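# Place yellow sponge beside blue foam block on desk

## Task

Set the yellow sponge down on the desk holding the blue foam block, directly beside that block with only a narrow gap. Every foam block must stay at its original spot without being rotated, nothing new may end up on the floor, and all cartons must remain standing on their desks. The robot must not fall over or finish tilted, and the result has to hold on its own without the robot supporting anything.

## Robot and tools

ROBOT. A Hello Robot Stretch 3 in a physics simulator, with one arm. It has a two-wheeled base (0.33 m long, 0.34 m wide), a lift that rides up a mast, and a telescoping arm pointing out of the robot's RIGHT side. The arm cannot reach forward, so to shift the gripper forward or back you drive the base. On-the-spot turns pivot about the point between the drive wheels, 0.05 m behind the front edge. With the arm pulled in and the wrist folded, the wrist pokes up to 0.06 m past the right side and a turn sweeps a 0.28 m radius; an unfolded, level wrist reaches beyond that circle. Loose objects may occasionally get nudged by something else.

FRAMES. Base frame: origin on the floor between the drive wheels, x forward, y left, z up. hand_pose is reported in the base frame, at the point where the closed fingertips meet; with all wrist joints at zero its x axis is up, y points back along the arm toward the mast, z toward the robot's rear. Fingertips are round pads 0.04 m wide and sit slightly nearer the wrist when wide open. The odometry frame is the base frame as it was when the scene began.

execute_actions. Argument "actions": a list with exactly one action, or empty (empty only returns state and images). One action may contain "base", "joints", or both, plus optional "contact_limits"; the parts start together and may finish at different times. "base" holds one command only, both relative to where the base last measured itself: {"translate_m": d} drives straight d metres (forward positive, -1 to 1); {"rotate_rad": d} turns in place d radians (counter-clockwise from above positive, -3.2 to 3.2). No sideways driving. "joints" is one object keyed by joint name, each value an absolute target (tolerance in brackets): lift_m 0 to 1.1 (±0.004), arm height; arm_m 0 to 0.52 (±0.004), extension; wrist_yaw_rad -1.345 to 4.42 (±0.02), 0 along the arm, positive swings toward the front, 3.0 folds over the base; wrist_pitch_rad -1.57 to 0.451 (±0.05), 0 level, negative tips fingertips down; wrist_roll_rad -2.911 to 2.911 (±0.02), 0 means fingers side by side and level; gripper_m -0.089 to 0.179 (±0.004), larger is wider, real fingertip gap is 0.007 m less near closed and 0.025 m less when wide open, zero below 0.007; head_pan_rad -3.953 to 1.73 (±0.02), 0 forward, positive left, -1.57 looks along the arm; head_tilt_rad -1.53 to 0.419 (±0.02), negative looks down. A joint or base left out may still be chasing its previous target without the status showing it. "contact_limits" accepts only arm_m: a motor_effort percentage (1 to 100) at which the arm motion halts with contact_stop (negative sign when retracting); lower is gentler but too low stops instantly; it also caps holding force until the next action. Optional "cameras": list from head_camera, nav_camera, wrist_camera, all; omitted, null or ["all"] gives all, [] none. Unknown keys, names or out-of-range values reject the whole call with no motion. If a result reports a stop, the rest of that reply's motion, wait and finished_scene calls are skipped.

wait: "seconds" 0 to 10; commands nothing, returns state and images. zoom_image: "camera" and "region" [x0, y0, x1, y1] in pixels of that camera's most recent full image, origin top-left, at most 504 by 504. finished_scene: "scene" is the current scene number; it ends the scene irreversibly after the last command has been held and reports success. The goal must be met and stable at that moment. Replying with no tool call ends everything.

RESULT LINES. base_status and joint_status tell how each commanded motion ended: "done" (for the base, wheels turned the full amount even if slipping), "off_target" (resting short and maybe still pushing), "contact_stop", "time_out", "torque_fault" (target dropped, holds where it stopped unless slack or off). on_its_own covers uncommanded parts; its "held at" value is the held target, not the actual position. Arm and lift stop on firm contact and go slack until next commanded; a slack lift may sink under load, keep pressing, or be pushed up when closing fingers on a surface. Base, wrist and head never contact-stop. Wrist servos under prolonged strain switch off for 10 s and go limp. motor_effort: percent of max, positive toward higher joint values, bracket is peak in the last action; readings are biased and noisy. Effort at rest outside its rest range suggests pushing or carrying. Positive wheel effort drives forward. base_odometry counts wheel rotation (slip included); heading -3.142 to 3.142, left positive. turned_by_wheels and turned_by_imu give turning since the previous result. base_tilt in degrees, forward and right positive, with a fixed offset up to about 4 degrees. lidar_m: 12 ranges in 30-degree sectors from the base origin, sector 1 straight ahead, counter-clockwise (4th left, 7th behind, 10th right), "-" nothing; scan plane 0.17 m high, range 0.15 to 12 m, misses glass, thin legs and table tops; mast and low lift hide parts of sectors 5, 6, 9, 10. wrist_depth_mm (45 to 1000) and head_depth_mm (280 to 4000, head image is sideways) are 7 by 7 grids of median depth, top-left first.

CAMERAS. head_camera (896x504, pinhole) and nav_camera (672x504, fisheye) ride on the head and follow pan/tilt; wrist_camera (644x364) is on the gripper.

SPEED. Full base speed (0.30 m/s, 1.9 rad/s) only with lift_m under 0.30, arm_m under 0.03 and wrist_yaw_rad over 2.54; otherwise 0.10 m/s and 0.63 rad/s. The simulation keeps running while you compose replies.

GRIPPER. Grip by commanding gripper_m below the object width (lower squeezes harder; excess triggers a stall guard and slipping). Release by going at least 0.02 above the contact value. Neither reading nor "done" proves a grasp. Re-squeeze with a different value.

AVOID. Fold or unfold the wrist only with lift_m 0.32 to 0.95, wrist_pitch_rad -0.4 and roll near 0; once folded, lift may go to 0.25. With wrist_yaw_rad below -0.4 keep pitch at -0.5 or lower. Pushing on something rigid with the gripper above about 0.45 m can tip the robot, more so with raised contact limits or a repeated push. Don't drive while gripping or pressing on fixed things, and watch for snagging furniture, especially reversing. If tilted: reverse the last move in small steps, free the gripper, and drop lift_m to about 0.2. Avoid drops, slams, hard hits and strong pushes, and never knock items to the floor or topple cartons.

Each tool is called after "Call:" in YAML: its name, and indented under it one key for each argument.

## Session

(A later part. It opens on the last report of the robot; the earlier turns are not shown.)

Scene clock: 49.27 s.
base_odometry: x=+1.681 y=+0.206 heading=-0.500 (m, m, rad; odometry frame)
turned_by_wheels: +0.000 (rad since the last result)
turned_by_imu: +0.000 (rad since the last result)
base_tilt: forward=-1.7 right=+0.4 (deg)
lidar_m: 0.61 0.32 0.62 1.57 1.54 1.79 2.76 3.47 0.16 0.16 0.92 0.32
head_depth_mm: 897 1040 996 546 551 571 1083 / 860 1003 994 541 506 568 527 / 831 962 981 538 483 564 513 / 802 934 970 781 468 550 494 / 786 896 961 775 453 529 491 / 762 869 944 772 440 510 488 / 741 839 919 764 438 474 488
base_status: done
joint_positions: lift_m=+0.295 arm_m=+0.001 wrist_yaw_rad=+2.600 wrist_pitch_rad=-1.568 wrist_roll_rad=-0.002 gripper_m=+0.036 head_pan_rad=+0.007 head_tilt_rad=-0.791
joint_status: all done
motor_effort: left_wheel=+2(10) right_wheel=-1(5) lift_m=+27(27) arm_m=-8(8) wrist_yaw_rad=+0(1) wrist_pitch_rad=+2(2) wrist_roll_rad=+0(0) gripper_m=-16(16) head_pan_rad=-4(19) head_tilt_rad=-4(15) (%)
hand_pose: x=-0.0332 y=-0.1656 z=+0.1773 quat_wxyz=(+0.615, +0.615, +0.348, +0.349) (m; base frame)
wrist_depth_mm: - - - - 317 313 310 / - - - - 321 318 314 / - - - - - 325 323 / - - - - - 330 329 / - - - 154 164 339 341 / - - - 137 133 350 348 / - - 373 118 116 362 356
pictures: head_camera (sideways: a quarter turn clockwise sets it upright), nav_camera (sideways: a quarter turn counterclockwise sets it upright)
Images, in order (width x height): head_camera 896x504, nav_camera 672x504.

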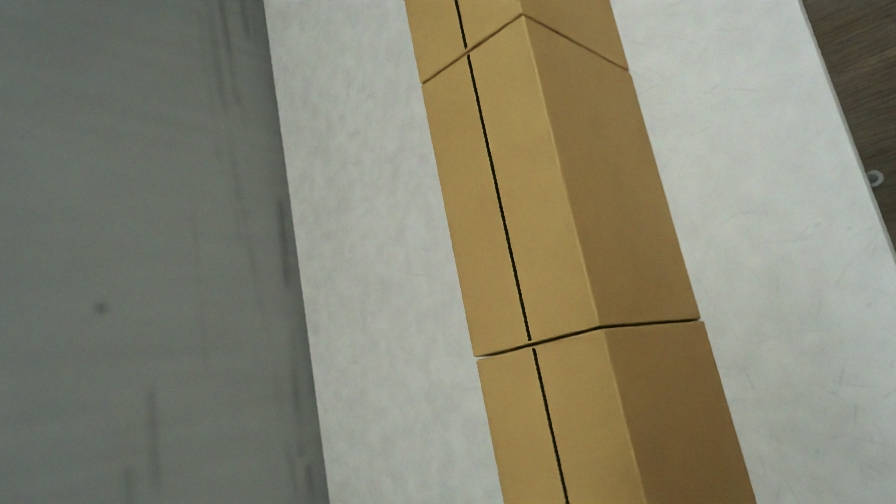

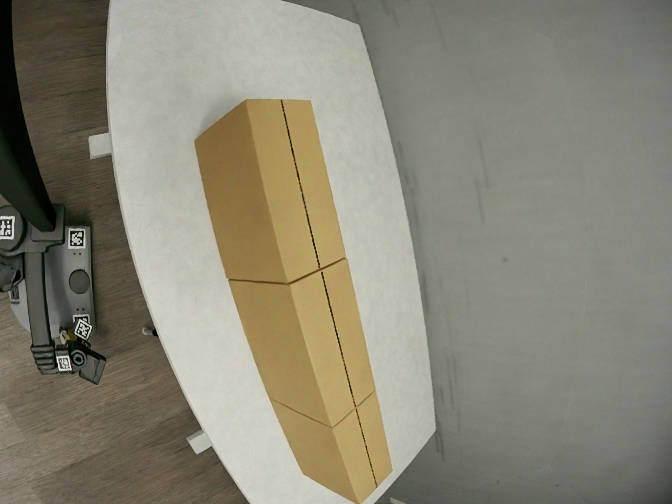

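Call:
execute_actions:
  actions:
    - {"base":{"translate_m":-0.25},"joints":{"head_pan_rad":-0.2,"head_tilt_rad":-0.5}}
  cameras: []

Call:
execute_actions:
  actions:
    - {"base":{"rotate_rad":-1.34}}
  cameras: ["head_camera"]

Call:
execute_actions:
  actions:
    - {"base":{"translate_m":1.0},"joints":{"head_pan_rad":-0.5,"head_tilt_rad":-0.6}}
  cameras: ["head_camera","nav_camera"]

Scene clock: 53.50 s.
base_odometry: x=+1.461 y=+0.325 heading=-0.500 (m, m, rad; odometry frame)
turned_by_wheels: +0.000 (rad since the last result)
turned_by_imu: +0.000 (rad since the last result)
base_tilt: forward=-1.8 right=+0.6 (deg)
lidar_m: 0.56 0.78 0.80 1.49 1.49 1.74 2.51 3.24 0.16 0.16 2.24 0.54
head_depth_mm: 1311 1471 1669 1188 865 1496 1274 / 1219 1361 1520 812 826 1398 1278 / 1152 1274 1436 799 770 700 1263 / 1095 1195 1333 1152 715 675 1196 / 1036 1135 1250 1140 660 669 1169 / 981 1069 1175 1131 623 652 583 / 937 1019 1109 1117 593 627 554
base_status: done
joint_positions: lift_m=+0.295 arm_m=+0.001 wrist_yaw_rad=+2.600 wrist_pitch_rad=-1.568 wrist_roll_rad=-0.002 gripper_m=+0.036 head_pan_rad=-0.193 head_tilt_rad=-0.506
joint_status: all done
motor_effort: left_wheel=+2(6) right_wheel=-2(6) lift_m=+27(28) arm_m=-8(8) wrist_yaw_rad=+0(1) wrist_pitch_rad=+2(2) wrist_roll_rad=+0(0) gripper_m=-16(17) head_pan_rad=-5(25) head_tilt_rad=+3(21) (%)
hand_pose: x=-0.0332 y=-0.1656 z=+0.1773 quat_wxyz=(+0.615, +0.615, +0.348, +0.349) (m; base frame)
wrist_depth_mm: - - - - 313 311 312 / - - - - 317 319 317 / - - - - - 324 323 / - - - - - 334 329 / - - - 155 163 340 337 / - - - 137 133 350 346 / - - 375 118 116 364 353
pictures: none
No camera images: the call's "cameras" was empty. Leave "cameras" out to get every camera's image.

Scene clock: 55.67 s.
base_odometry: x=+1.461 y=+0.325 heading=-1.840 (m, m, rad; odometry frame)
turned_by_wheels: -1.340 (rad since the last result)
turned_by_imu: -1.327 (rad since the last result)
base_tilt: forward=-1.8 right=+0.6 (deg)
lidar_m: 1.94 1.09 0.54 0.57 1.18 1.57 1.49 1.53 0.16 0.16 3.30 1.90
head_depth_mm: 2124 1701 2696 2662 1938 1540 1284 / 2078 1637 2553 2630 1933 1538 1267 / 2008 2071 2449 2611 1939 1534 1264 / 1954 2074 2274 2406 1905 1519 1262 / 1896 2066 2303 2444 1907 1504 1253 / 1846 2014 2244 2406 1881 1496 1245 / 1807 1960 2159 2322 1861 1496 1238
base_status: done
joint_positions: lift_m=+0.295 arm_m=+0.001 wrist_yaw_rad=+2.600 wrist_pitch_rad=-1.568 wrist_roll_rad=-0.002 gripper_m=+0.036 head_pan_rad=-0.193 head_tilt_rad=-0.506
joint_status: not commanded
motor_effort: left_wheel=+2(11) right_wheel=-1(6) lift_m=+28(27) arm_m=-8(8) wrist_yaw_rad=-1(1) wrist_pitch_rad=+2(2) wrist_roll_rad=+0(0) gripper_m=-17(16) head_pan_rad=-4(4) head_tilt_rad=+3(3) (%)
hand_pose: x=-0.0332 y=-0.1656 z=+0.1773 quat_wxyz=(+0.615, +0.615, +0.348, +0.349) (m; base frame)
wrist_depth_mm: - - - - 316 309 312 / - - - - 321 322 316 / - - - - - 326 322 / - - - - - 334 333 / - - - 155 164 338 337 / - - - 136 133 350 348 / - - 374 118 116 363 354
pictures: head_camera (sideways: a quarter turn clockwise sets it upright)
Images, in order (width x height): head_camera 896x504.

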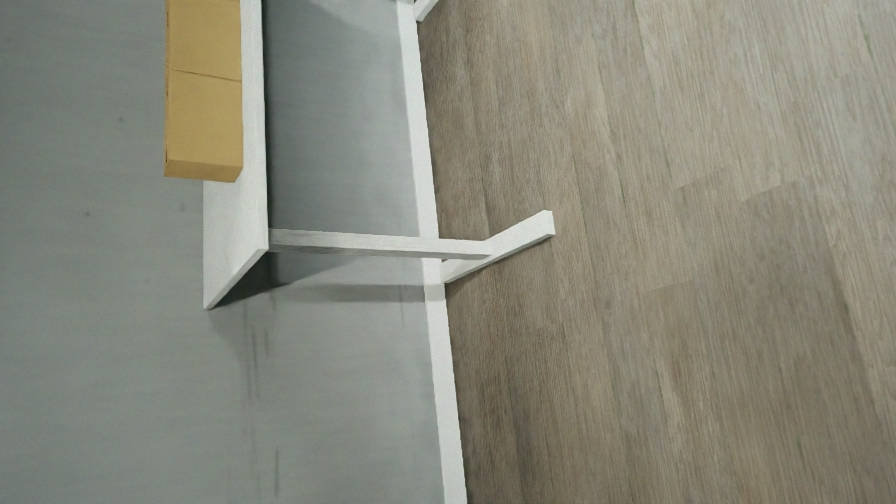

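Scene clock: 60.70 s.
base_odometry: x=+1.196 y=-0.639 heading=-1.840 (m, m, rad; odometry frame)
turned_by_wheels: +0.000 (rad since the last result)
turned_by_imu: -0.002 (rad since the last result)
base_tilt: forward=-1.8 right=+0.6 (deg)
lidar_m: 1.24 1.28 1.25 0.75 0.95 0.84 2.49 2.55 0.16 0.16 1.84 0.97
head_depth_mm: 1530 843 882 2277 1790 1448 1219 / 1416 861 852 2120 1788 1428 1212 / 1330 1396 858 1994 1756 1434 1217 / 1240 1311 900 1203 1589 1392 1203 / 1155 1248 1388 1645 1694 1418 1195 / 1099 1170 1346 1524 1671 1406 1192 / 1038 1140 1249 1399 1564 1399 1184
base_status: done
joint_positions: lift_m=+0.295 arm_m=+0.001 wrist_yaw_rad=+2.600 wrist_pitch_rad=-1.568 wrist_roll_rad=-0.002 gripper_m=+0.036 head_pan_rad=-0.493 head_tilt_rad=-0.593
joint_status: all done
motor_effort: left_wheel=+1(11) right_wheel=-1(4) lift_m=+27(27) arm_m=-8(7) wrist_yaw_rad=+0(0) wrist_pitch_rad=+2(2) wrist_roll_rad=+0(0) gripper_m=-16(16) head_pan_rad=-4(31) head_tilt_rad=-2(15) (%)
hand_pose: x=-0.0332 y=-0.1656 z=+0.1773 quat_wxyz=(+0.615, +0.615, +0.348, +0.349) (m; base frame)
wrist_depth_mm: - - - - 315 311 308 / - - - - 319 319 315 / - - - - - 325 323 / - - - - - 332 331 / - - - 155 164 340 340 / - - - 137 133 350 345 / - - 373 118 116 360 354
pictures: head_camera (sideways: a quarter turn clockwise sets it upright), nav_camera (sideways: a quarter turn counterclockwise sets it upright)
Images, in order (width x height): head_camera 896x504, nav_camera 672x504.

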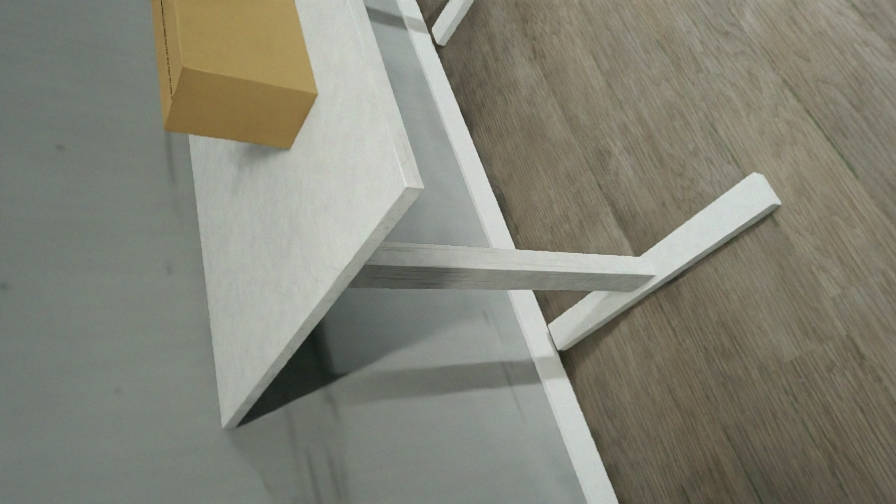

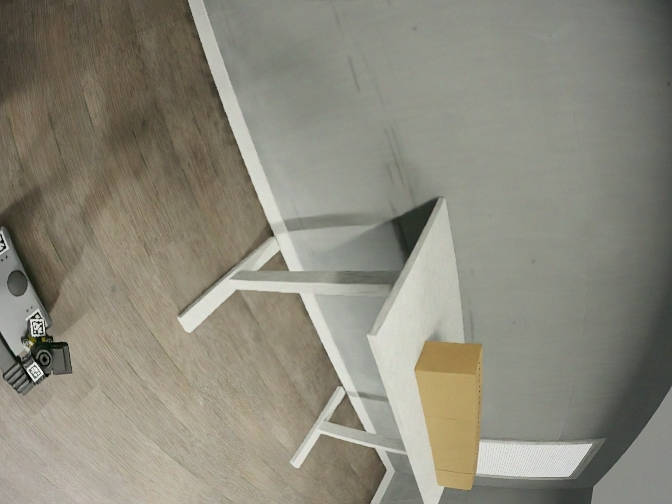

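Call:
execute_actions:
  actions:
    - {"base":{"translate_m":0.9},"joints":{"head_pan_rad":-1.5,"head_tilt_rad":-0.45}}
  cameras: ["head_camera","nav_camera"]

Scene clock: 66.03 s.
base_odometry: x=+0.957 y=-1.506 heading=-1.839 (m, m, rad; odometry frame)
turned_by_wheels: +0.000 (rad since the last result)
turned_by_imu: -0.002 (rad since the last result)
base_tilt: forward=-1.8 right=+0.6 (deg)
lidar_m: 0.34 0.35 0.47 1.15 1.26 1.28 3.38 3.38 0.16 0.16 0.51 0.36
head_depth_mm: 3003 3188 645 666 558 1458 1313 / 2977 3216 793 696 553 1507 1309 / 3015 3162 1169 768 549 676 1272 / 2966 3252 1258 762 546 663 766 / 2906 3217 1231 754 541 1476 1294 / 1592 1623 1215 749 537 1448 1289 / 1040 1056 1025 741 535 1055 1157
base_status: done
joint_positions: lift_m=+0.295 arm_m=+0.001 wrist_yaw_rad=+2.600 wrist_pitch_rad=-1.568 wrist_roll_rad=-0.002 gripper_m=+0.036 head_pan_rad=-1.493 head_tilt_rad=-0.458
joint_status: all done
motor_effort: left_wheel=+2(9) right_wheel=-2(4) lift_m=+28(27) arm_m=-8(8) wrist_yaw_rad=+0(1) wrist_pitch_rad=+2(2) wrist_roll_rad=+0(0) gripper_m=-17(16) head_pan_rad=-4(54) head_tilt_rad=+3(15) (%)
hand_pose: x=-0.0332 y=-0.1656 z=+0.1773 quat_wxyz=(+0.615, +0.615, +0.348, +0.349) (m; base frame)
wrist_depth_mm: - - - - 315 312 314 / - - - - 322 319 318 / - - - - - 327 321 / - - - - - 335 333 / - - - 155 164 343 337 / - - - 137 133 349 348 / - - 372 118 116 363 353
pictures: head_camera (sideways: a quarter turn clockwise sets it upright), nav_camera (sideways: a quarter turn counterclockwise sets it upright)
Images, in order (width x height): head_camera 896x504, nav_camera 672x504.

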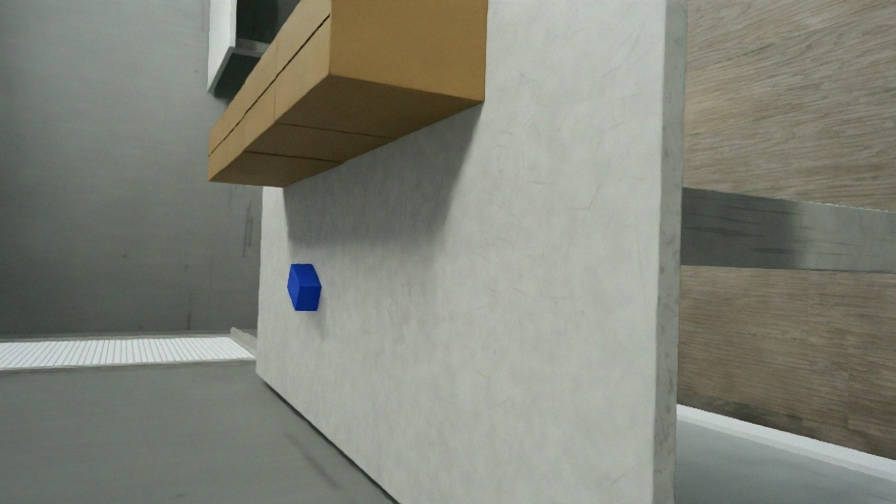

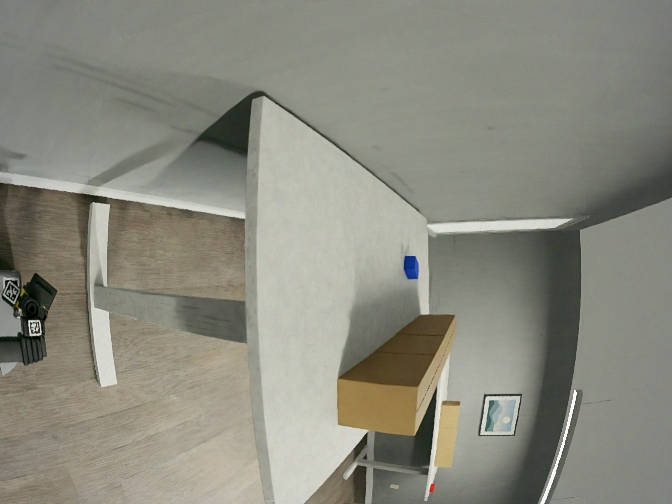

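Call:
execute_actions:
  actions: []

Scene clock: 67.50 s.
base_odometry: x=+0.957 y=-1.506 heading=-1.839 (m, m, rad; odometry frame)
turned_by_wheels: +0.000 (rad since the last result)
turned_by_imu: +0.000 (rad since the last result)
base_tilt: forward=-1.9 right=+0.7 (deg)
lidar_m: 0.34 0.35 0.47 1.15 1.26 1.28 3.38 3.38 0.16 0.16 0.51 0.36
head_depth_mm: 3039 3256 644 671 557 1464 1310 / 3015 3231 793 696 553 1497 1303 / 3021 3218 1169 770 549 674 1270 / 3020 3263 1260 762 545 662 768 / 2922 3169 1242 753 542 1472 1296 / 1591 1629 1216 745 538 1446 1292 / 1046 1056 1027 739 534 1064 1157
base_status: done
joint_positions: lift_m=+0.295 arm_m=+0.001 wrist_yaw_rad=+2.600 wrist_pitch_rad=-1.568 wrist_roll_rad=-0.002 gripper_m=+0.036 head_pan_rad=-1.493 head_tilt_rad=-0.458
joint_status: all done
motor_effort: left_wheel=+2(9) right_wheel=-1(4) lift_m=+26(27) arm_m=-8(8) wrist_yaw_rad=+0(1) wrist_pitch_rad=+2(2) wrist_roll_rad=+0(0) gripper_m=-16(16) head_pan_rad=-4(54) head_tilt_rad=+4(15) (%)
hand_pose: x=-0.0332 y=-0.1656 z=+0.1773 quat_wxyz=(+0.615, +0.615, +0.348, +0.349) (m; base frame)
wrist_depth_mm: - - - - 316 314 307 / - - - - 318 318 319 / - - - - - 328 324 / - - - - - 330 330 / - - - 155 165 342 341 / - - - 137 133 353 344 / - - 375 118 116 362 355
pictures: head_camera (sideways: a quarter turn clockwise sets it upright), nav_camera (sideways: a quarter turn counterclockwise sets it upright), wrist_camera
Images, in order (width x height): head_camera 896x504, nav_camera 672x504, wrist_camera 644x364.

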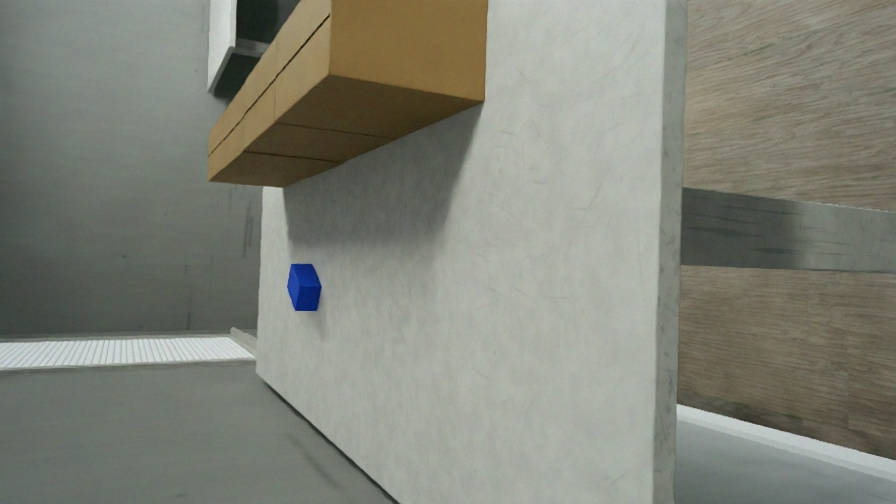

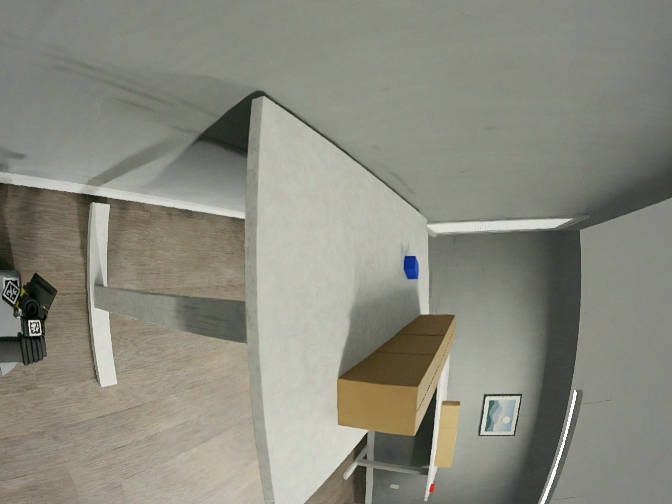

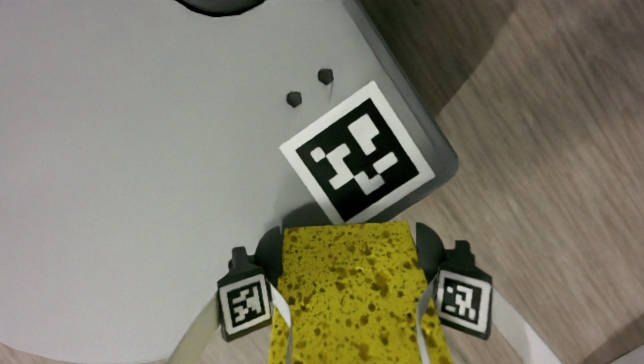

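Call:
execute_actions:
  actions:
    - {"base":{"translate_m":-0.72},"joints":{"head_pan_rad":-0.9,"head_tilt_rad":-0.7}}
  cameras: []

Call:
execute_actions:
  actions:
    - {"base":{"rotate_rad":-1.515},"joints":{"head_pan_rad":0.2,"head_tilt_rad":-0.6}}
  cameras: ["nav_camera","head_camera"]

Scene clock: 73.53 s.
base_odometry: x=+1.148 y=-0.812 heading=-1.839 (m, m, rad; odometry frame)
turned_by_wheels: +0.000 (rad since the last result)
turned_by_imu: +0.000 (rad since the last result)
base_tilt: forward=-1.9 right=+0.7 (deg)
lidar_m: 1.06 1.09 1.26 1.20 1.23 0.99 2.67 2.72 0.16 0.16 1.57 0.82
head_depth_mm: 1221 1204 2693 2014 1621 1366 1175 / 1001 966 2422 2028 1621 1357 1169 / 877 845 800 2001 1608 1353 1165 / 1532 738 686 1907 1597 1342 1159 / 1390 821 679 1894 1583 1307 1152 / 1275 962 673 1680 1323 1322 1146 / 1141 950 729 1460 1530 1316 1152
base_status: done
joint_positions: lift_m=+0.295 arm_m=+0.001 wrist_yaw_rad=+2.600 wrist_pitch_rad=-1.568 wrist_roll_rad=-0.002 gripper_m=+0.036 head_pan_rad=-0.907 head_tilt_rad=-0.692
joint_status: all done
motor_effort: left_wheel=+2(6) right_wheel=+0(6) lift_m=+27(27) arm_m=-8(7) wrist_yaw_rad=+0(0) wrist_pitch_rad=+2(2) wrist_roll_rad=+0(0) gripper_m=-17(16) head_pan_rad=+4(44) head_tilt_rad=-4(19) (%)
hand_pose: x=-0.0332 y=-0.1656 z=+0.1773 quat_wxyz=(+0.615, +0.615, +0.348, +0.349) (m; base frame)
wrist_depth_mm: - - - - 316 312 311 / - - - - 321 321 318 / - - - - - 327 322 / - - - - - 332 331 / - - - 155 164 343 335 / - - - 137 133 350 347 / - - 375 118 117 361 355
pictures: none
No camera images: the call's "cameras" was empty. Leave "cameras" out to get every camera's image.

Scene clock: 75.87 s.
base_odometry: x=+1.148 y=-0.812 heading=+2.929 (m, m, rad; odometry frame)
turned_by_wheels: -1.515 (rad since the last result)
turned_by_imu: -1.499 (rad since the last result)
base_tilt: forward=-1.8 right=+0.5 (deg)
lidar_m: 3.52 1.49 0.82 1.06 1.11 1.24 1.20 0.80 0.16 0.16 2.76 3.45
head_depth_mm: 2814 3203 3258 2289 1761 1438 1214 / 2934 3241 3075 2258 1754 1413 1211 / 3022 3348 3198 2243 1724 1418 1201 / 3019 3344 3072 2193 1713 1425 1195 / 3065 1341 2915 2142 1725 1405 1190 / 2403 1036 902 2122 1697 1394 1175 / 1971 829 787 1917 1691 1386 1162
base_status: done
joint_positions: lift_m=+0.295 arm_m=+0.001 wrist_yaw_rad=+2.600 wrist_pitch_rad=-1.568 wrist_roll_rad=-0.002 gripper_m=+0.036 head_pan_rad=+0.193 head_tilt_rad=-0.606
joint_status: all done
motor_effort: left_wheel=+2(9) right_wheel=-2(6) lift_m=+27(27) arm_m=-8(8) wrist_yaw_rad=-1(0) wrist_pitch_rad=+2(2) wrist_roll_rad=+0(0) gripper_m=-16(17) head_pan_rad=+4(54) head_tilt_rad=+4(11) (%)
hand_pose: x=-0.0332 y=-0.1656 z=+0.1773 quat_wxyz=(+0.615, +0.615, +0.348, +0.349) (m; base frame)
wrist_depth_mm: - - - - 312 313 310 / - - - - 319 316 314 / - - - - - 326 324 / - - - - - 333 332 / - - - 154 164 340 339 / - - - 136 133 347 346 / - - 373 118 116 358 352
pictures: head_camera (sideways: a quarter turn clockwise sets it upright), nav_camera (sideways: a quarter turn counterclockwise sets it upright)
Images, in order (width x height): head_camera 896x504, nav_camera 672x504.

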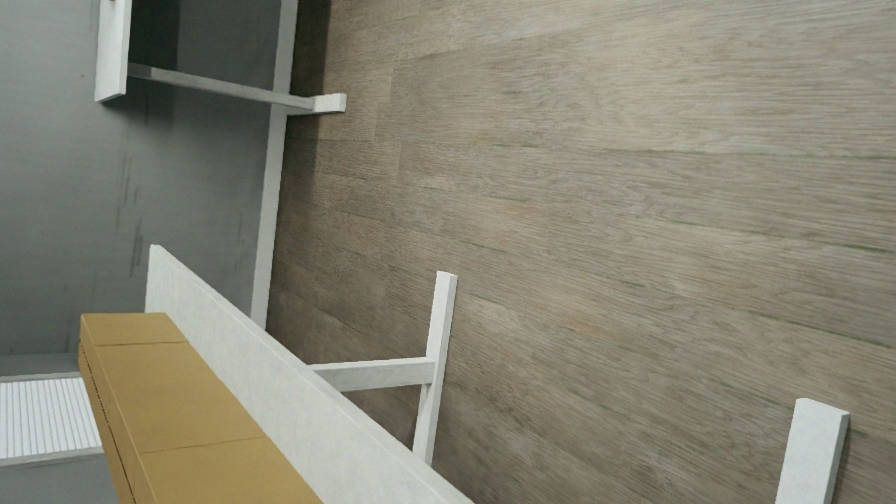

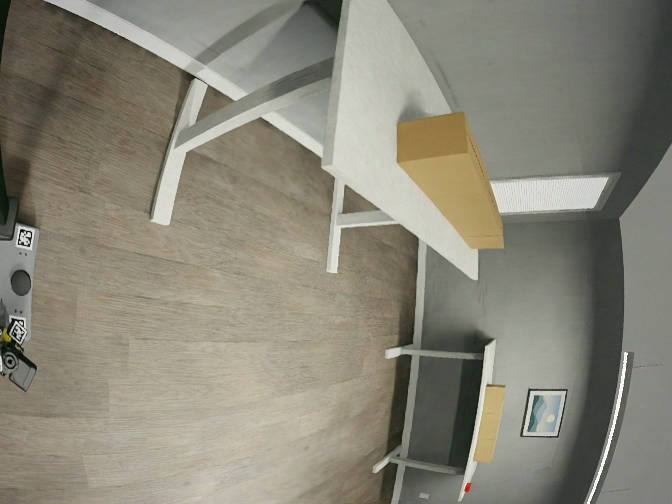

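Call:
execute_actions:
  actions:
    - {"base":{"translate_m":1.0}}
  cameras: []

Call:
execute_actions:
  actions:
    - {"base":{"translate_m":1.0},"joints":{"head_pan_rad":1.3,"head_tilt_rad":-0.8}}
  cameras: ["nav_camera","head_camera"]

Scene clock: 81.33 s.
base_odometry: x=+0.171 y=-0.601 heading=+2.929 (m, m, rad; odometry frame)
turned_by_wheels: +0.000 (rad since the last result)
turned_by_imu: -0.002 (rad since the last result)
base_tilt: forward=-1.9 right=+0.6 (deg)
lidar_m: 2.12 0.97 1.09 1.05 0.77 1.51 1.77 1.98 0.16 0.16 2.65 2.62
head_depth_mm: 2054 2027 2550 2275 1767 1436 1216 / 2092 2331 2580 2231 1726 1421 1204 / 2152 2379 2702 2252 1749 1413 1208 / 2212 2417 2660 2204 1721 1412 1198 / 2219 2453 2716 2196 1720 1403 1192 / 2236 2506 854 2164 1699 1360 1186 / 2016 2129 794 652 1682 1350 1177
base_status: done
joint_positions: lift_m=+0.295 arm_m=+0.001 wrist_yaw_rad=+2.600 wrist_pitch_rad=-1.568 wrist_roll_rad=-0.002 gripper_m=+0.036 head_pan_rad=+0.193 head_tilt_rad=-0.605
joint_status: not commanded
motor_effort: left_wheel=+2(10) right_wheel=-1(4) lift_m=+27(27) arm_m=-7(8) wrist_yaw_rad=-1(1) wrist_pitch_rad=+2(2) wrist_roll_rad=+0(0) gripper_m=-17(17) head_pan_rad=+4(4) head_tilt_rad=+3(3) (%)
hand_pose: x=-0.0332 y=-0.1656 z=+0.1773 quat_wxyz=(+0.615, +0.615, +0.348, +0.349) (m; base frame)
wrist_depth_mm: - - - - 314 312 308 / - - - - 322 319 315 / - - - - - 328 326 / - - - - - 334 334 / - - - 155 164 340 340 / - - - 136 133 351 346 / - - 369 118 116 361 354
pictures: none
No camera images: the call's "cameras" was empty. Leave "cameras" out to get every camera's image.

Scene clock: 86.37 s.
base_odometry: x=-0.807 y=-0.391 heading=+2.929 (m, m, rad; odometry frame)
turned_by_wheels: +0.000 (rad since the last result)
turned_by_imu: -0.002 (rad since the last result)
base_tilt: forward=-1.8 right=+0.6 (deg)
lidar_m: 1.55 1.46 1.07 1.04 0.62 1.49 2.77 2.65 0.16 0.16 1.91 1.14
head_depth_mm: 1027 1196 1452 1725 1514 1304 1136 / 994 1149 1403 1681 1515 1293 1132 / 962 1090 1334 1629 1494 1286 1132 / 923 1041 1274 1561 1484 1272 1119 / 903 1035 1227 1477 1474 1275 1113 / 878 1008 1179 1413 1463 1263 1103 / 850 966 1122 1344 1445 1206 1110
base_status: done
joint_positions: lift_m=+0.295 arm_m=+0.001 wrist_yaw_rad=+2.600 wrist_pitch_rad=-1.568 wrist_roll_rad=-0.002 gripper_m=+0.036 head_pan_rad=+1.293 head_tilt_rad=-0.790
joint_status: all done
motor_effort: left_wheel=+2(11) right_wheel=-1(3) lift_m=+27(27) arm_m=-8(8) wrist_yaw_rad=+0(0) wrist_pitch_rad=+2(2) wrist_roll_rad=+0(0) gripper_m=-16(17) head_pan_rad=+4(55) head_tilt_rad=-4(18) (%)
hand_pose: x=-0.0332 y=-0.1656 z=+0.1773 quat_wxyz=(+0.615, +0.615, +0.348, +0.349) (m; base frame)
wrist_depth_mm: - - - - 313 311 308 / - - - - 325 316 314 / - - - - - 326 325 / - - - - - 333 333 / - - - 155 165 343 336 / - - - 137 133 349 346 / - - 370 118 116 360 352
pictures: head_camera (sideways: a quarter turn clockwise sets it upright), nav_camera (sideways: a quarter turn counterclockwise sets it upright)
Images, in order (width x height): head_camera 896x504, nav_camera 672x504.

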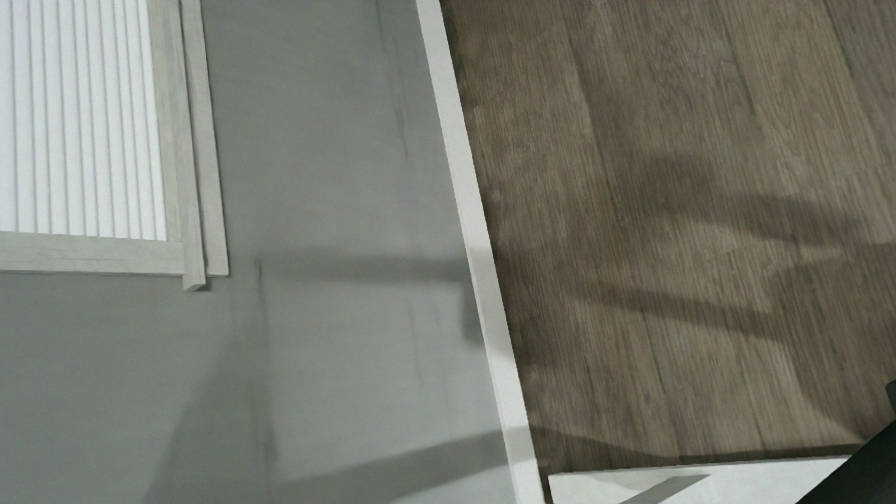

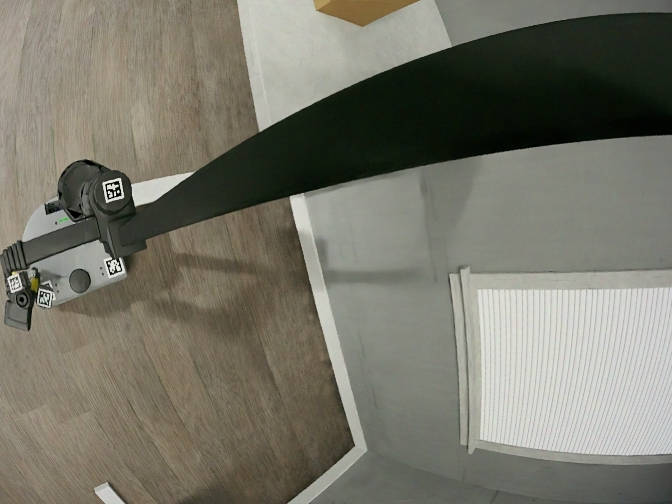

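Call:
execute_actions:
  actions:
    - {"base":{"rotate_rad":-1.575},"joints":{"lift_m":0.6,"head_pan_rad":-2.2,"head_tilt_rad":-0.8}}
  cameras: ["nav_camera","head_camera"]

Scene clock: 91.07 s.
base_odometry: x=-0.807 y=-0.391 heading=+1.354 (m, m, rad; odometry frame)
turned_by_wheels: -1.575 (rad since the last result)
turned_by_imu: -1.565 (rad since the last result)
base_tilt: forward=-1.7 right=+0.6 (deg)
lidar_m: 2.39 1.91 1.14 1.55 1.48 1.08 1.04 0.62 1.47 2.77 3.07 2.82
head_depth_mm: 1017 724 590 474 404 1296 1152 / 1061 496 565 470 422 1239 1130 / 522 497 547 468 1471 1272 1150 / 545 572 575 1626 1484 1284 - / 592 660 590 1769 1472 1300 - / 685 727 1800 1752 1458 1259 - / 834 768 2130 1732 1458 1260 1167
base_status: done
joint_positions: lift_m=+0.600 arm_m=+0.000 wrist_yaw_rad=+2.600 wrist_pitch_rad=-1.560 wrist_roll_rad=-0.002 gripper_m=+0.036 head_pan_rad=-2.193 head_tilt_rad=-0.791
joint_status: all done
motor_effort: left_wheel=+2(8) right_wheel=-2(6) lift_m=+31(31) arm_m=-6(8) wrist_yaw_rad=-1(1) wrist_pitch_rad=+0(2) wrist_roll_rad=-1(0) gripper_m=-15(16) head_pan_rad=-4(57) head_tilt_rad=-5(3) (%)
hand_pose: x=-0.0322 y=-0.1637 z=+0.4819 quat_wxyz=(+0.614, +0.617, +0.345, +0.352) (m; base frame)
wrist_depth_mm: 652 626 - 613 621 601 599 / 664 642 - 622 618 615 603 / 658 653 - - 631 641 622 / 662 682 - 648 641 643 631 / 686 705 680 158 643 650 638 / 732 695 659 137 134 669 662 / 732 689 709 120 119 680 664
pictures: head_camera (sideways: a quarter turn clockwise sets it upright), nav_camera (sideways: a quarter turn counterclockwise sets it upright)
Images, in order (width x height): head_camera 896x504, nav_camera 672x504.

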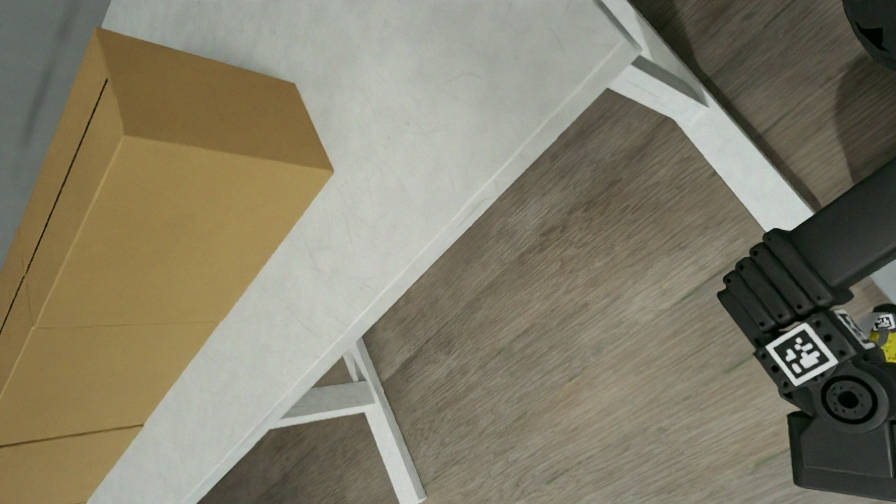

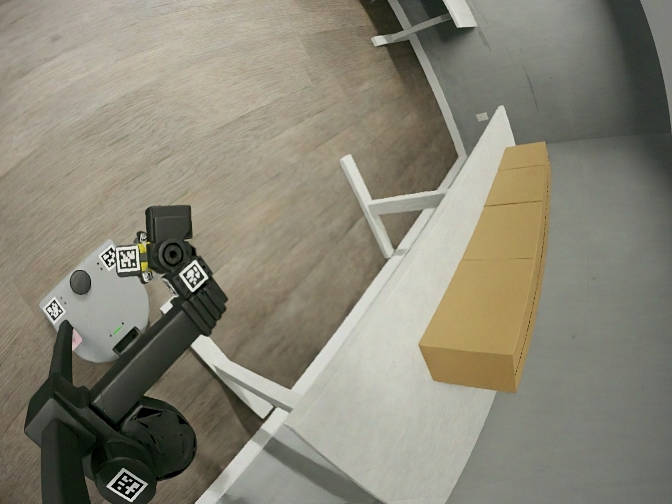

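Call:
execute_actions:
  actions:
    - {"base":{"rotate_rad":-0.12},"joints":{"lift_m":0.86,"wrist_yaw_rad":1.4,"wrist_pitch_rad":-0.8,"head_pan_rad":-2.4,"head_tilt_rad":-1.0}}

Scene clock: 95.57 s.
base_odometry: x=-0.807 y=-0.391 heading=+1.234 (m, m, rad; odometry frame)
turned_by_wheels: -0.120 (rad since the last result)
turned_by_imu: -0.120 (rad since the last result)
base_tilt: forward=-1.9 right=+0.5 (deg)
lidar_m: 2.39 1.91 1.67 1.14 1.56 1.12 1.04 0.62 1.32 2.77 2.86 2.94
head_depth_mm: 652 537 1264 1480 1379 - 1081 / 644 532 463 1506 1413 - 1101 / 636 528 449 751 - - - / 617 523 445 972 - 1230 - / 485 514 450 - 1292 1206 - / 463 511 466 - 1280 1189 1070 / 510 508 1663 - - - 1073
base_status: done
joint_positions: lift_m=+0.860 arm_m=+0.000 wrist_yaw_rad=+1.404 wrist_pitch_rad=-0.815 wrist_roll_rad=-0.002 gripper_m=+0.036 head_pan_rad=-2.393 head_tilt_rad=-0.988
joint_status: all done
motor_effort: left_wheel=+2(5) right_wheel=-2(4) lift_m=+31(32) arm_m=-5(6) wrist_yaw_rad=-4(3) wrist_pitch_rad=+4(4) wrist_roll_rad=+0(0) gripper_m=-15(16) head_pan_rad=-4(24) head_tilt_rad=-6(19) (%)
hand_pose: x=+0.1346 y=-0.1718 z=+0.7954 quat_wxyz=(+0.677, +0.633, -0.314, +0.205) (m; base frame)
wrist_depth_mm: - - - - - - - / - - - - - - - / - - - - - - - / - - - - - - - / - - - 158 - - 996 / - - - 137 134 903 950 / 960 914 891 120 119 877 843
pictures: head_camera (sideways: a quarter turn clockwise sets it upright), nav_camera (sideways: a quarter turn counterclockwise sets it upright), wrist_camera
Images, in order (width x height): head_camera 896x504, nav_camera 672x504, wrist_camera 644x364.

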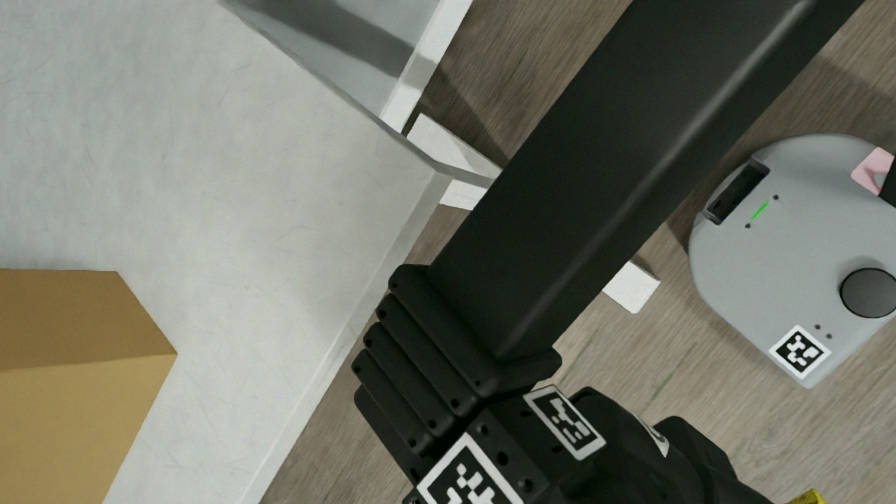

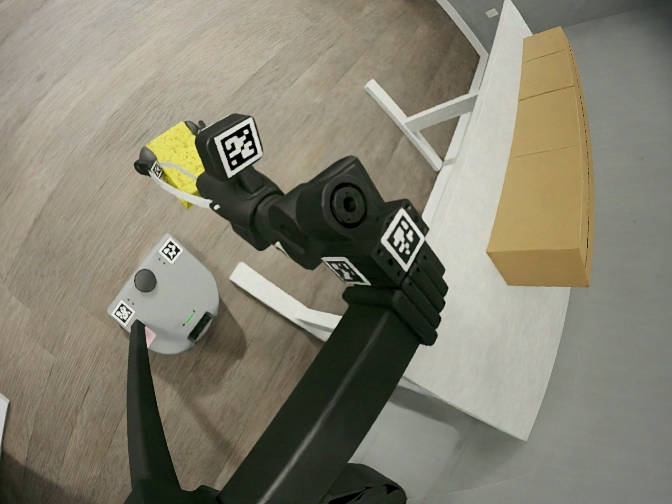

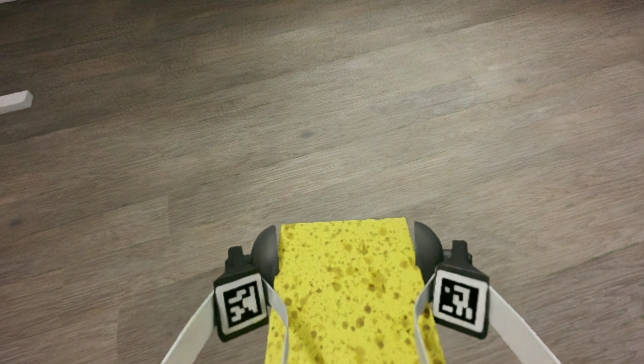

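Call:
execute_actions:
  actions:
    - {"base":{"translate_m":-0.63},"joints":{"lift_m":1.096,"head_pan_rad":-1.75,"head_tilt_rad":-0.6}}

Scene clock: 103.40 s.
base_odometry: x=-1.015 y=-0.985 heading=+1.235 (m, m, rad; odometry frame)
turned_by_wheels: +0.000 (rad since the last result)
turned_by_imu: +0.000 (rad since the last result)
base_tilt: forward=-1.9 right=+0.5 (deg)
lidar_m: 2.99 2.39 1.39 1.47 0.67 0.45 0.41 0.42 0.53 0.27 0.27 3.57
head_depth_mm: - - 603 600 466 381 740 / - - - 651 462 378 874 / - - - - 444 376 334 / - - - - - 364 324 / - - - - - - 316 / - - - - - - 314 / - 1165 833 571 - - 310
base_status: done
joint_positions: lift_m=+1.096 arm_m=+0.000 wrist_yaw_rad=+1.403 wrist_pitch_rad=-0.815 wrist_roll_rad=-0.002 gripper_m=+0.036 head_pan_rad=-1.757 head_tilt_rad=-0.606
joint_status: all done
motor_effort: left_wheel=+2(3) right_wheel=-1(5) lift_m=+30(32) arm_m=-5(5) wrist_yaw_rad=-3(3) wrist_pitch_rad=+4(4) wrist_roll_rad=+0(0) gripper_m=-16(15) head_pan_rad=+4(44) head_tilt_rad=+3(25) (%)
hand_pose: x=+0.1347 y=-0.1719 z=+1.0315 quat_wxyz=(+0.677, +0.633, -0.314, +0.206) (m; base frame)
wrist_depth_mm: - - - - - 419 236 / - - - 381 368 348 246 / - - - 328 324 311 254 / - - - 294 287 284 270 / - - - 157 256 255 251 / - - - 137 134 233 229 / - - - 120 119 213 212
pictures: head_camera (sideways: a quarter turn clockwise sets it upright), nav_camera (sideways: a quarter turn counterclockwise sets it upright), wrist_camera
Images, in order (width x height): head_camera 896x504, nav_camera 672x504, wrist_camera 644x364.

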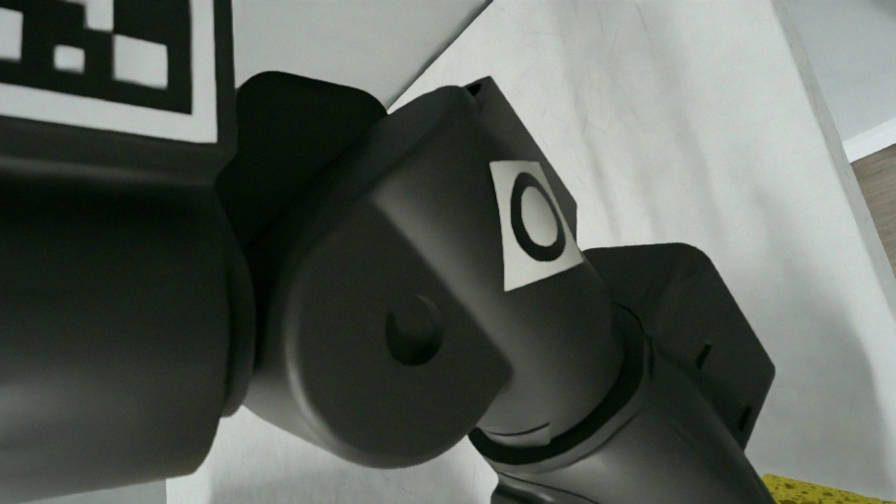

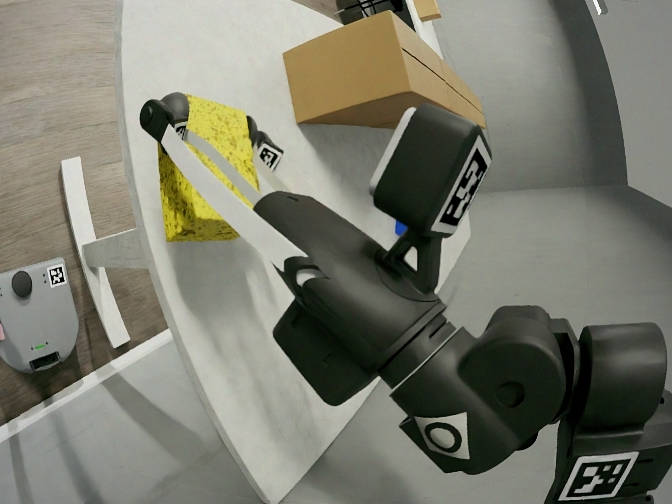

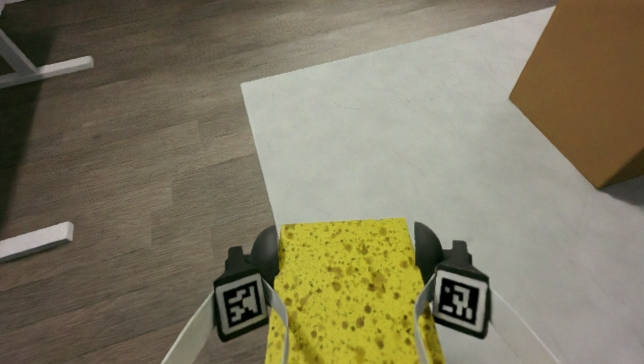

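Call:
execute_actions:
  actions:
    - {"joints":{"wrist_yaw_rad":0.0,"head_pan_rad":-1.4,"head_tilt_rad":-0.6}}

Scene clock: 105.50 s.
base_odometry: x=-1.015 y=-0.985 heading=+1.235 (m, m, rad; odometry frame)
turned_by_wheels: +0.000 (rad since the last result)
turned_by_imu: +0.000 (rad since the last result)
base_tilt: forward=-1.7 right=+0.4 (deg)
lidar_m: 3.01 2.39 1.39 1.47 0.67 0.45 0.41 0.42 0.52 0.27 0.27 3.58
head_depth_mm: - - - - - - 322 / 2149 - - - - 355 320 / 2722 1385 874 602 - 353 319 / 2763 1363 824 585 437 365 318 / 2739 1121 812 581 454 372 316 / 2730 681 611 556 451 370 315 / 2786 609 424 468 448 368 314
base_status: not commanded
joint_positions: lift_m=+1.096 arm_m=+0.000 wrist_yaw_rad=+0.004 wrist_pitch_rad=-0.815 wrist_roll_rad=-0.002 gripper_m=+0.036 head_pan_rad=-1.407 head_tilt_rad=-0.606
joint_status: all done
motor_effort: left_wheel=+2(2) right_wheel=-2(1) lift_m=+31(29) arm_m=-5(5) wrist_yaw_rad=-3(2) wrist_pitch_rad=+4(4) wrist_roll_rad=+0(0) gripper_m=-15(15) head_pan_rad=+4(34) head_tilt_rad=+3(6) (%)
hand_pose: x=-0.0210 y=-0.3036 z=+1.0315 quat_wxyz=(+0.650, +0.282, -0.648, -0.279) (m; base frame)
wrist_depth_mm: 265 403 456 441 425 413 383 / 257 376 388 380 370 360 351 / 249 333 337 329 325 317 308 / 266 305 303 293 288 283 277 / 281 277 273 159 255 257 251 / 253 251 249 137 134 232 231 / 230 230 220 120 118 213 211
pictures: head_camera (sideways: a quarter turn clockwise sets it upright), nav_camera (sideways: a quarter turn counterclockwise sets it upright), wrist_camera
Images, in order (width x height): head_camera 896x504, nav_camera 672x504, wrist_camera 644x364.

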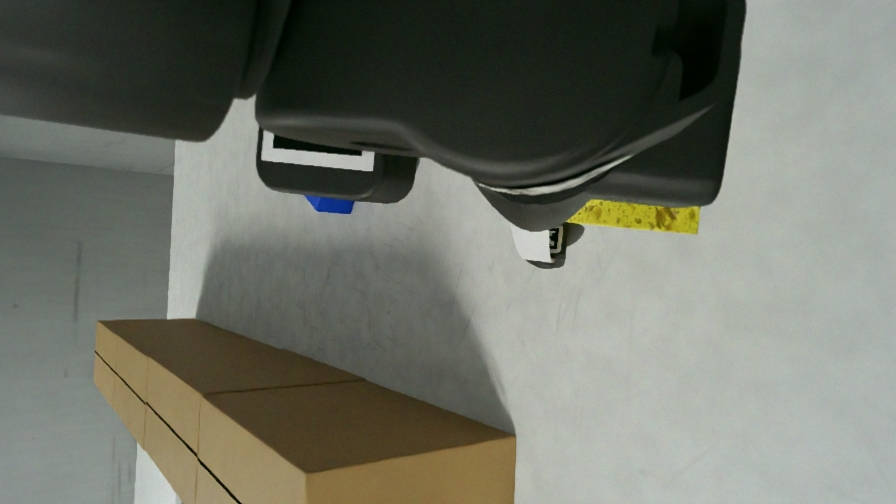

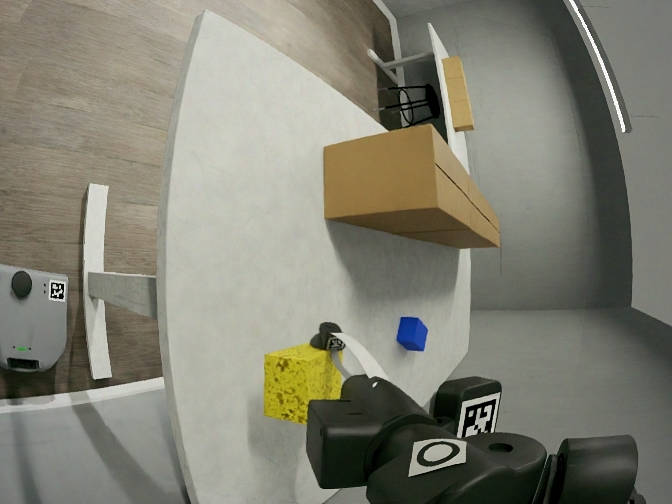

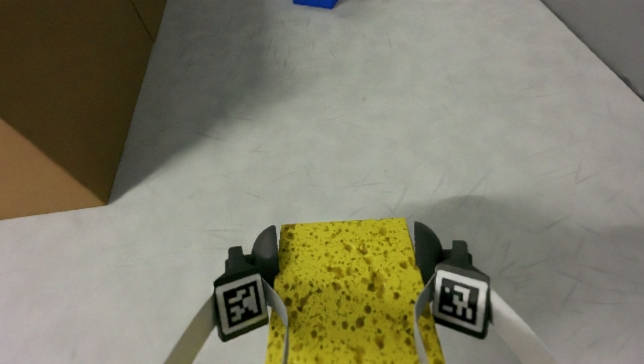

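Call:
execute_actions:
  actions:
    - {"joints":{"arm_m":0.22,"wrist_pitch_rad":-0.5,"lift_m":1.03,"head_pan_rad":-1.45,"head_tilt_rad":-0.5}}

Scene clock: 109.33 s.
base_odometry: x=-1.015 y=-0.985 heading=+1.235 (m, m, rad; odometry frame)
turned_by_wheels: +0.000 (rad since the last result)
turned_by_imu: +0.000 (rad since the last result)
base_tilt: forward=-1.9 right=+0.6 (deg)
lidar_m: 2.99 2.39 1.39 1.47 0.67 0.45 0.41 0.42 0.53 0.27 0.27 3.59
head_depth_mm: 1047 1038 969 674 521 413 342 / 1482 1591 - 654 518 410 340 / 2519 2469 - 604 515 408 339 / 2758 3007 1066 657 510 406 337 / 2741 2942 1052 685 506 403 335 / 2741 1062 718 648 503 401 334 / 2747 2945 532 458 470 400 333
base_status: not commanded
joint_positions: lift_m=+1.030 arm_m=+0.220 wrist_yaw_rad=+0.002 wrist_pitch_rad=-0.520 wrist_roll_rad=-0.002 gripper_m=+0.036 head_pan_rad=-1.443 head_tilt_rad=-0.507
joint_status: all done
motor_effort: left_wheel=+2(2) right_wheel=-1(1) lift_m=+18(26) arm_m=+6(6) wrist_yaw_rad=-3(4) wrist_pitch_rad=+6(6) wrist_roll_rad=+0(0) gripper_m=-15(15) head_pan_rad=-4(13) head_tilt_rad=+3(13) (%)
hand_pose: x=-0.0211 y=-0.5749 z=+1.0207 quat_wxyz=(+0.684, +0.183, -0.682, -0.181) (m; base frame)
wrist_depth_mm: 299 468 859 827 716 505 359 / 297 450 581 560 533 482 364 / 292 402 430 336 399 391 358 / 282 349 342 307 324 313 309 / 275 290 287 158 265 267 257 / 248 247 246 137 134 229 225 / 219 215 205 120 119 198 197
pictures: head_camera (sideways: a quarter turn clockwise sets it upright), nav_camera (sideways: a quarter turn counterclockwise sets it upright), wrist_camera
Images, in order (width x height): head_camera 896x504, nav_camera 672x504, wrist_camera 644x364.

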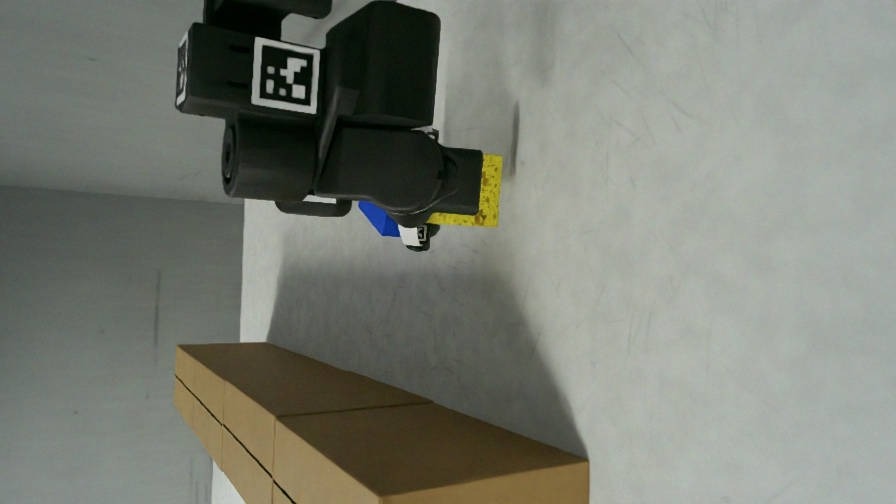

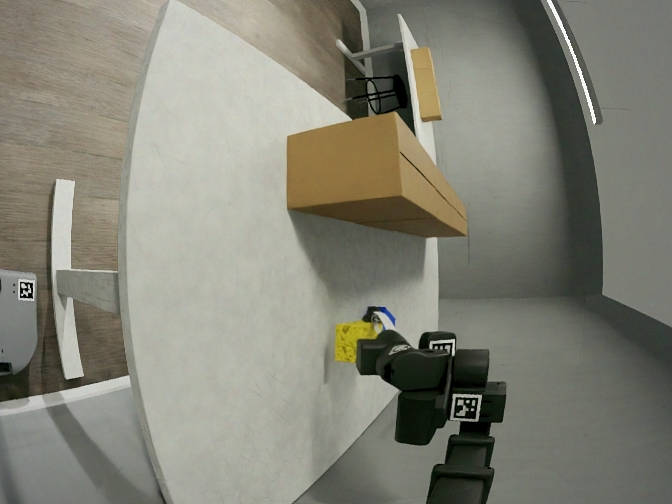

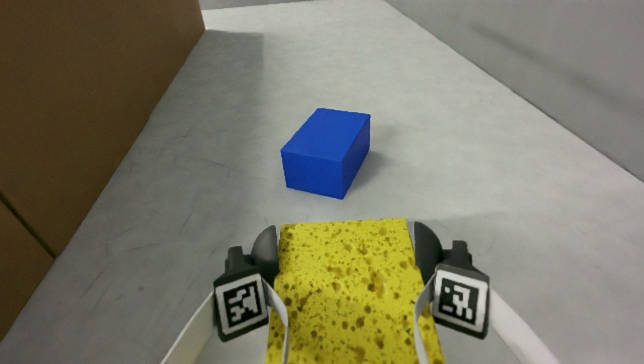

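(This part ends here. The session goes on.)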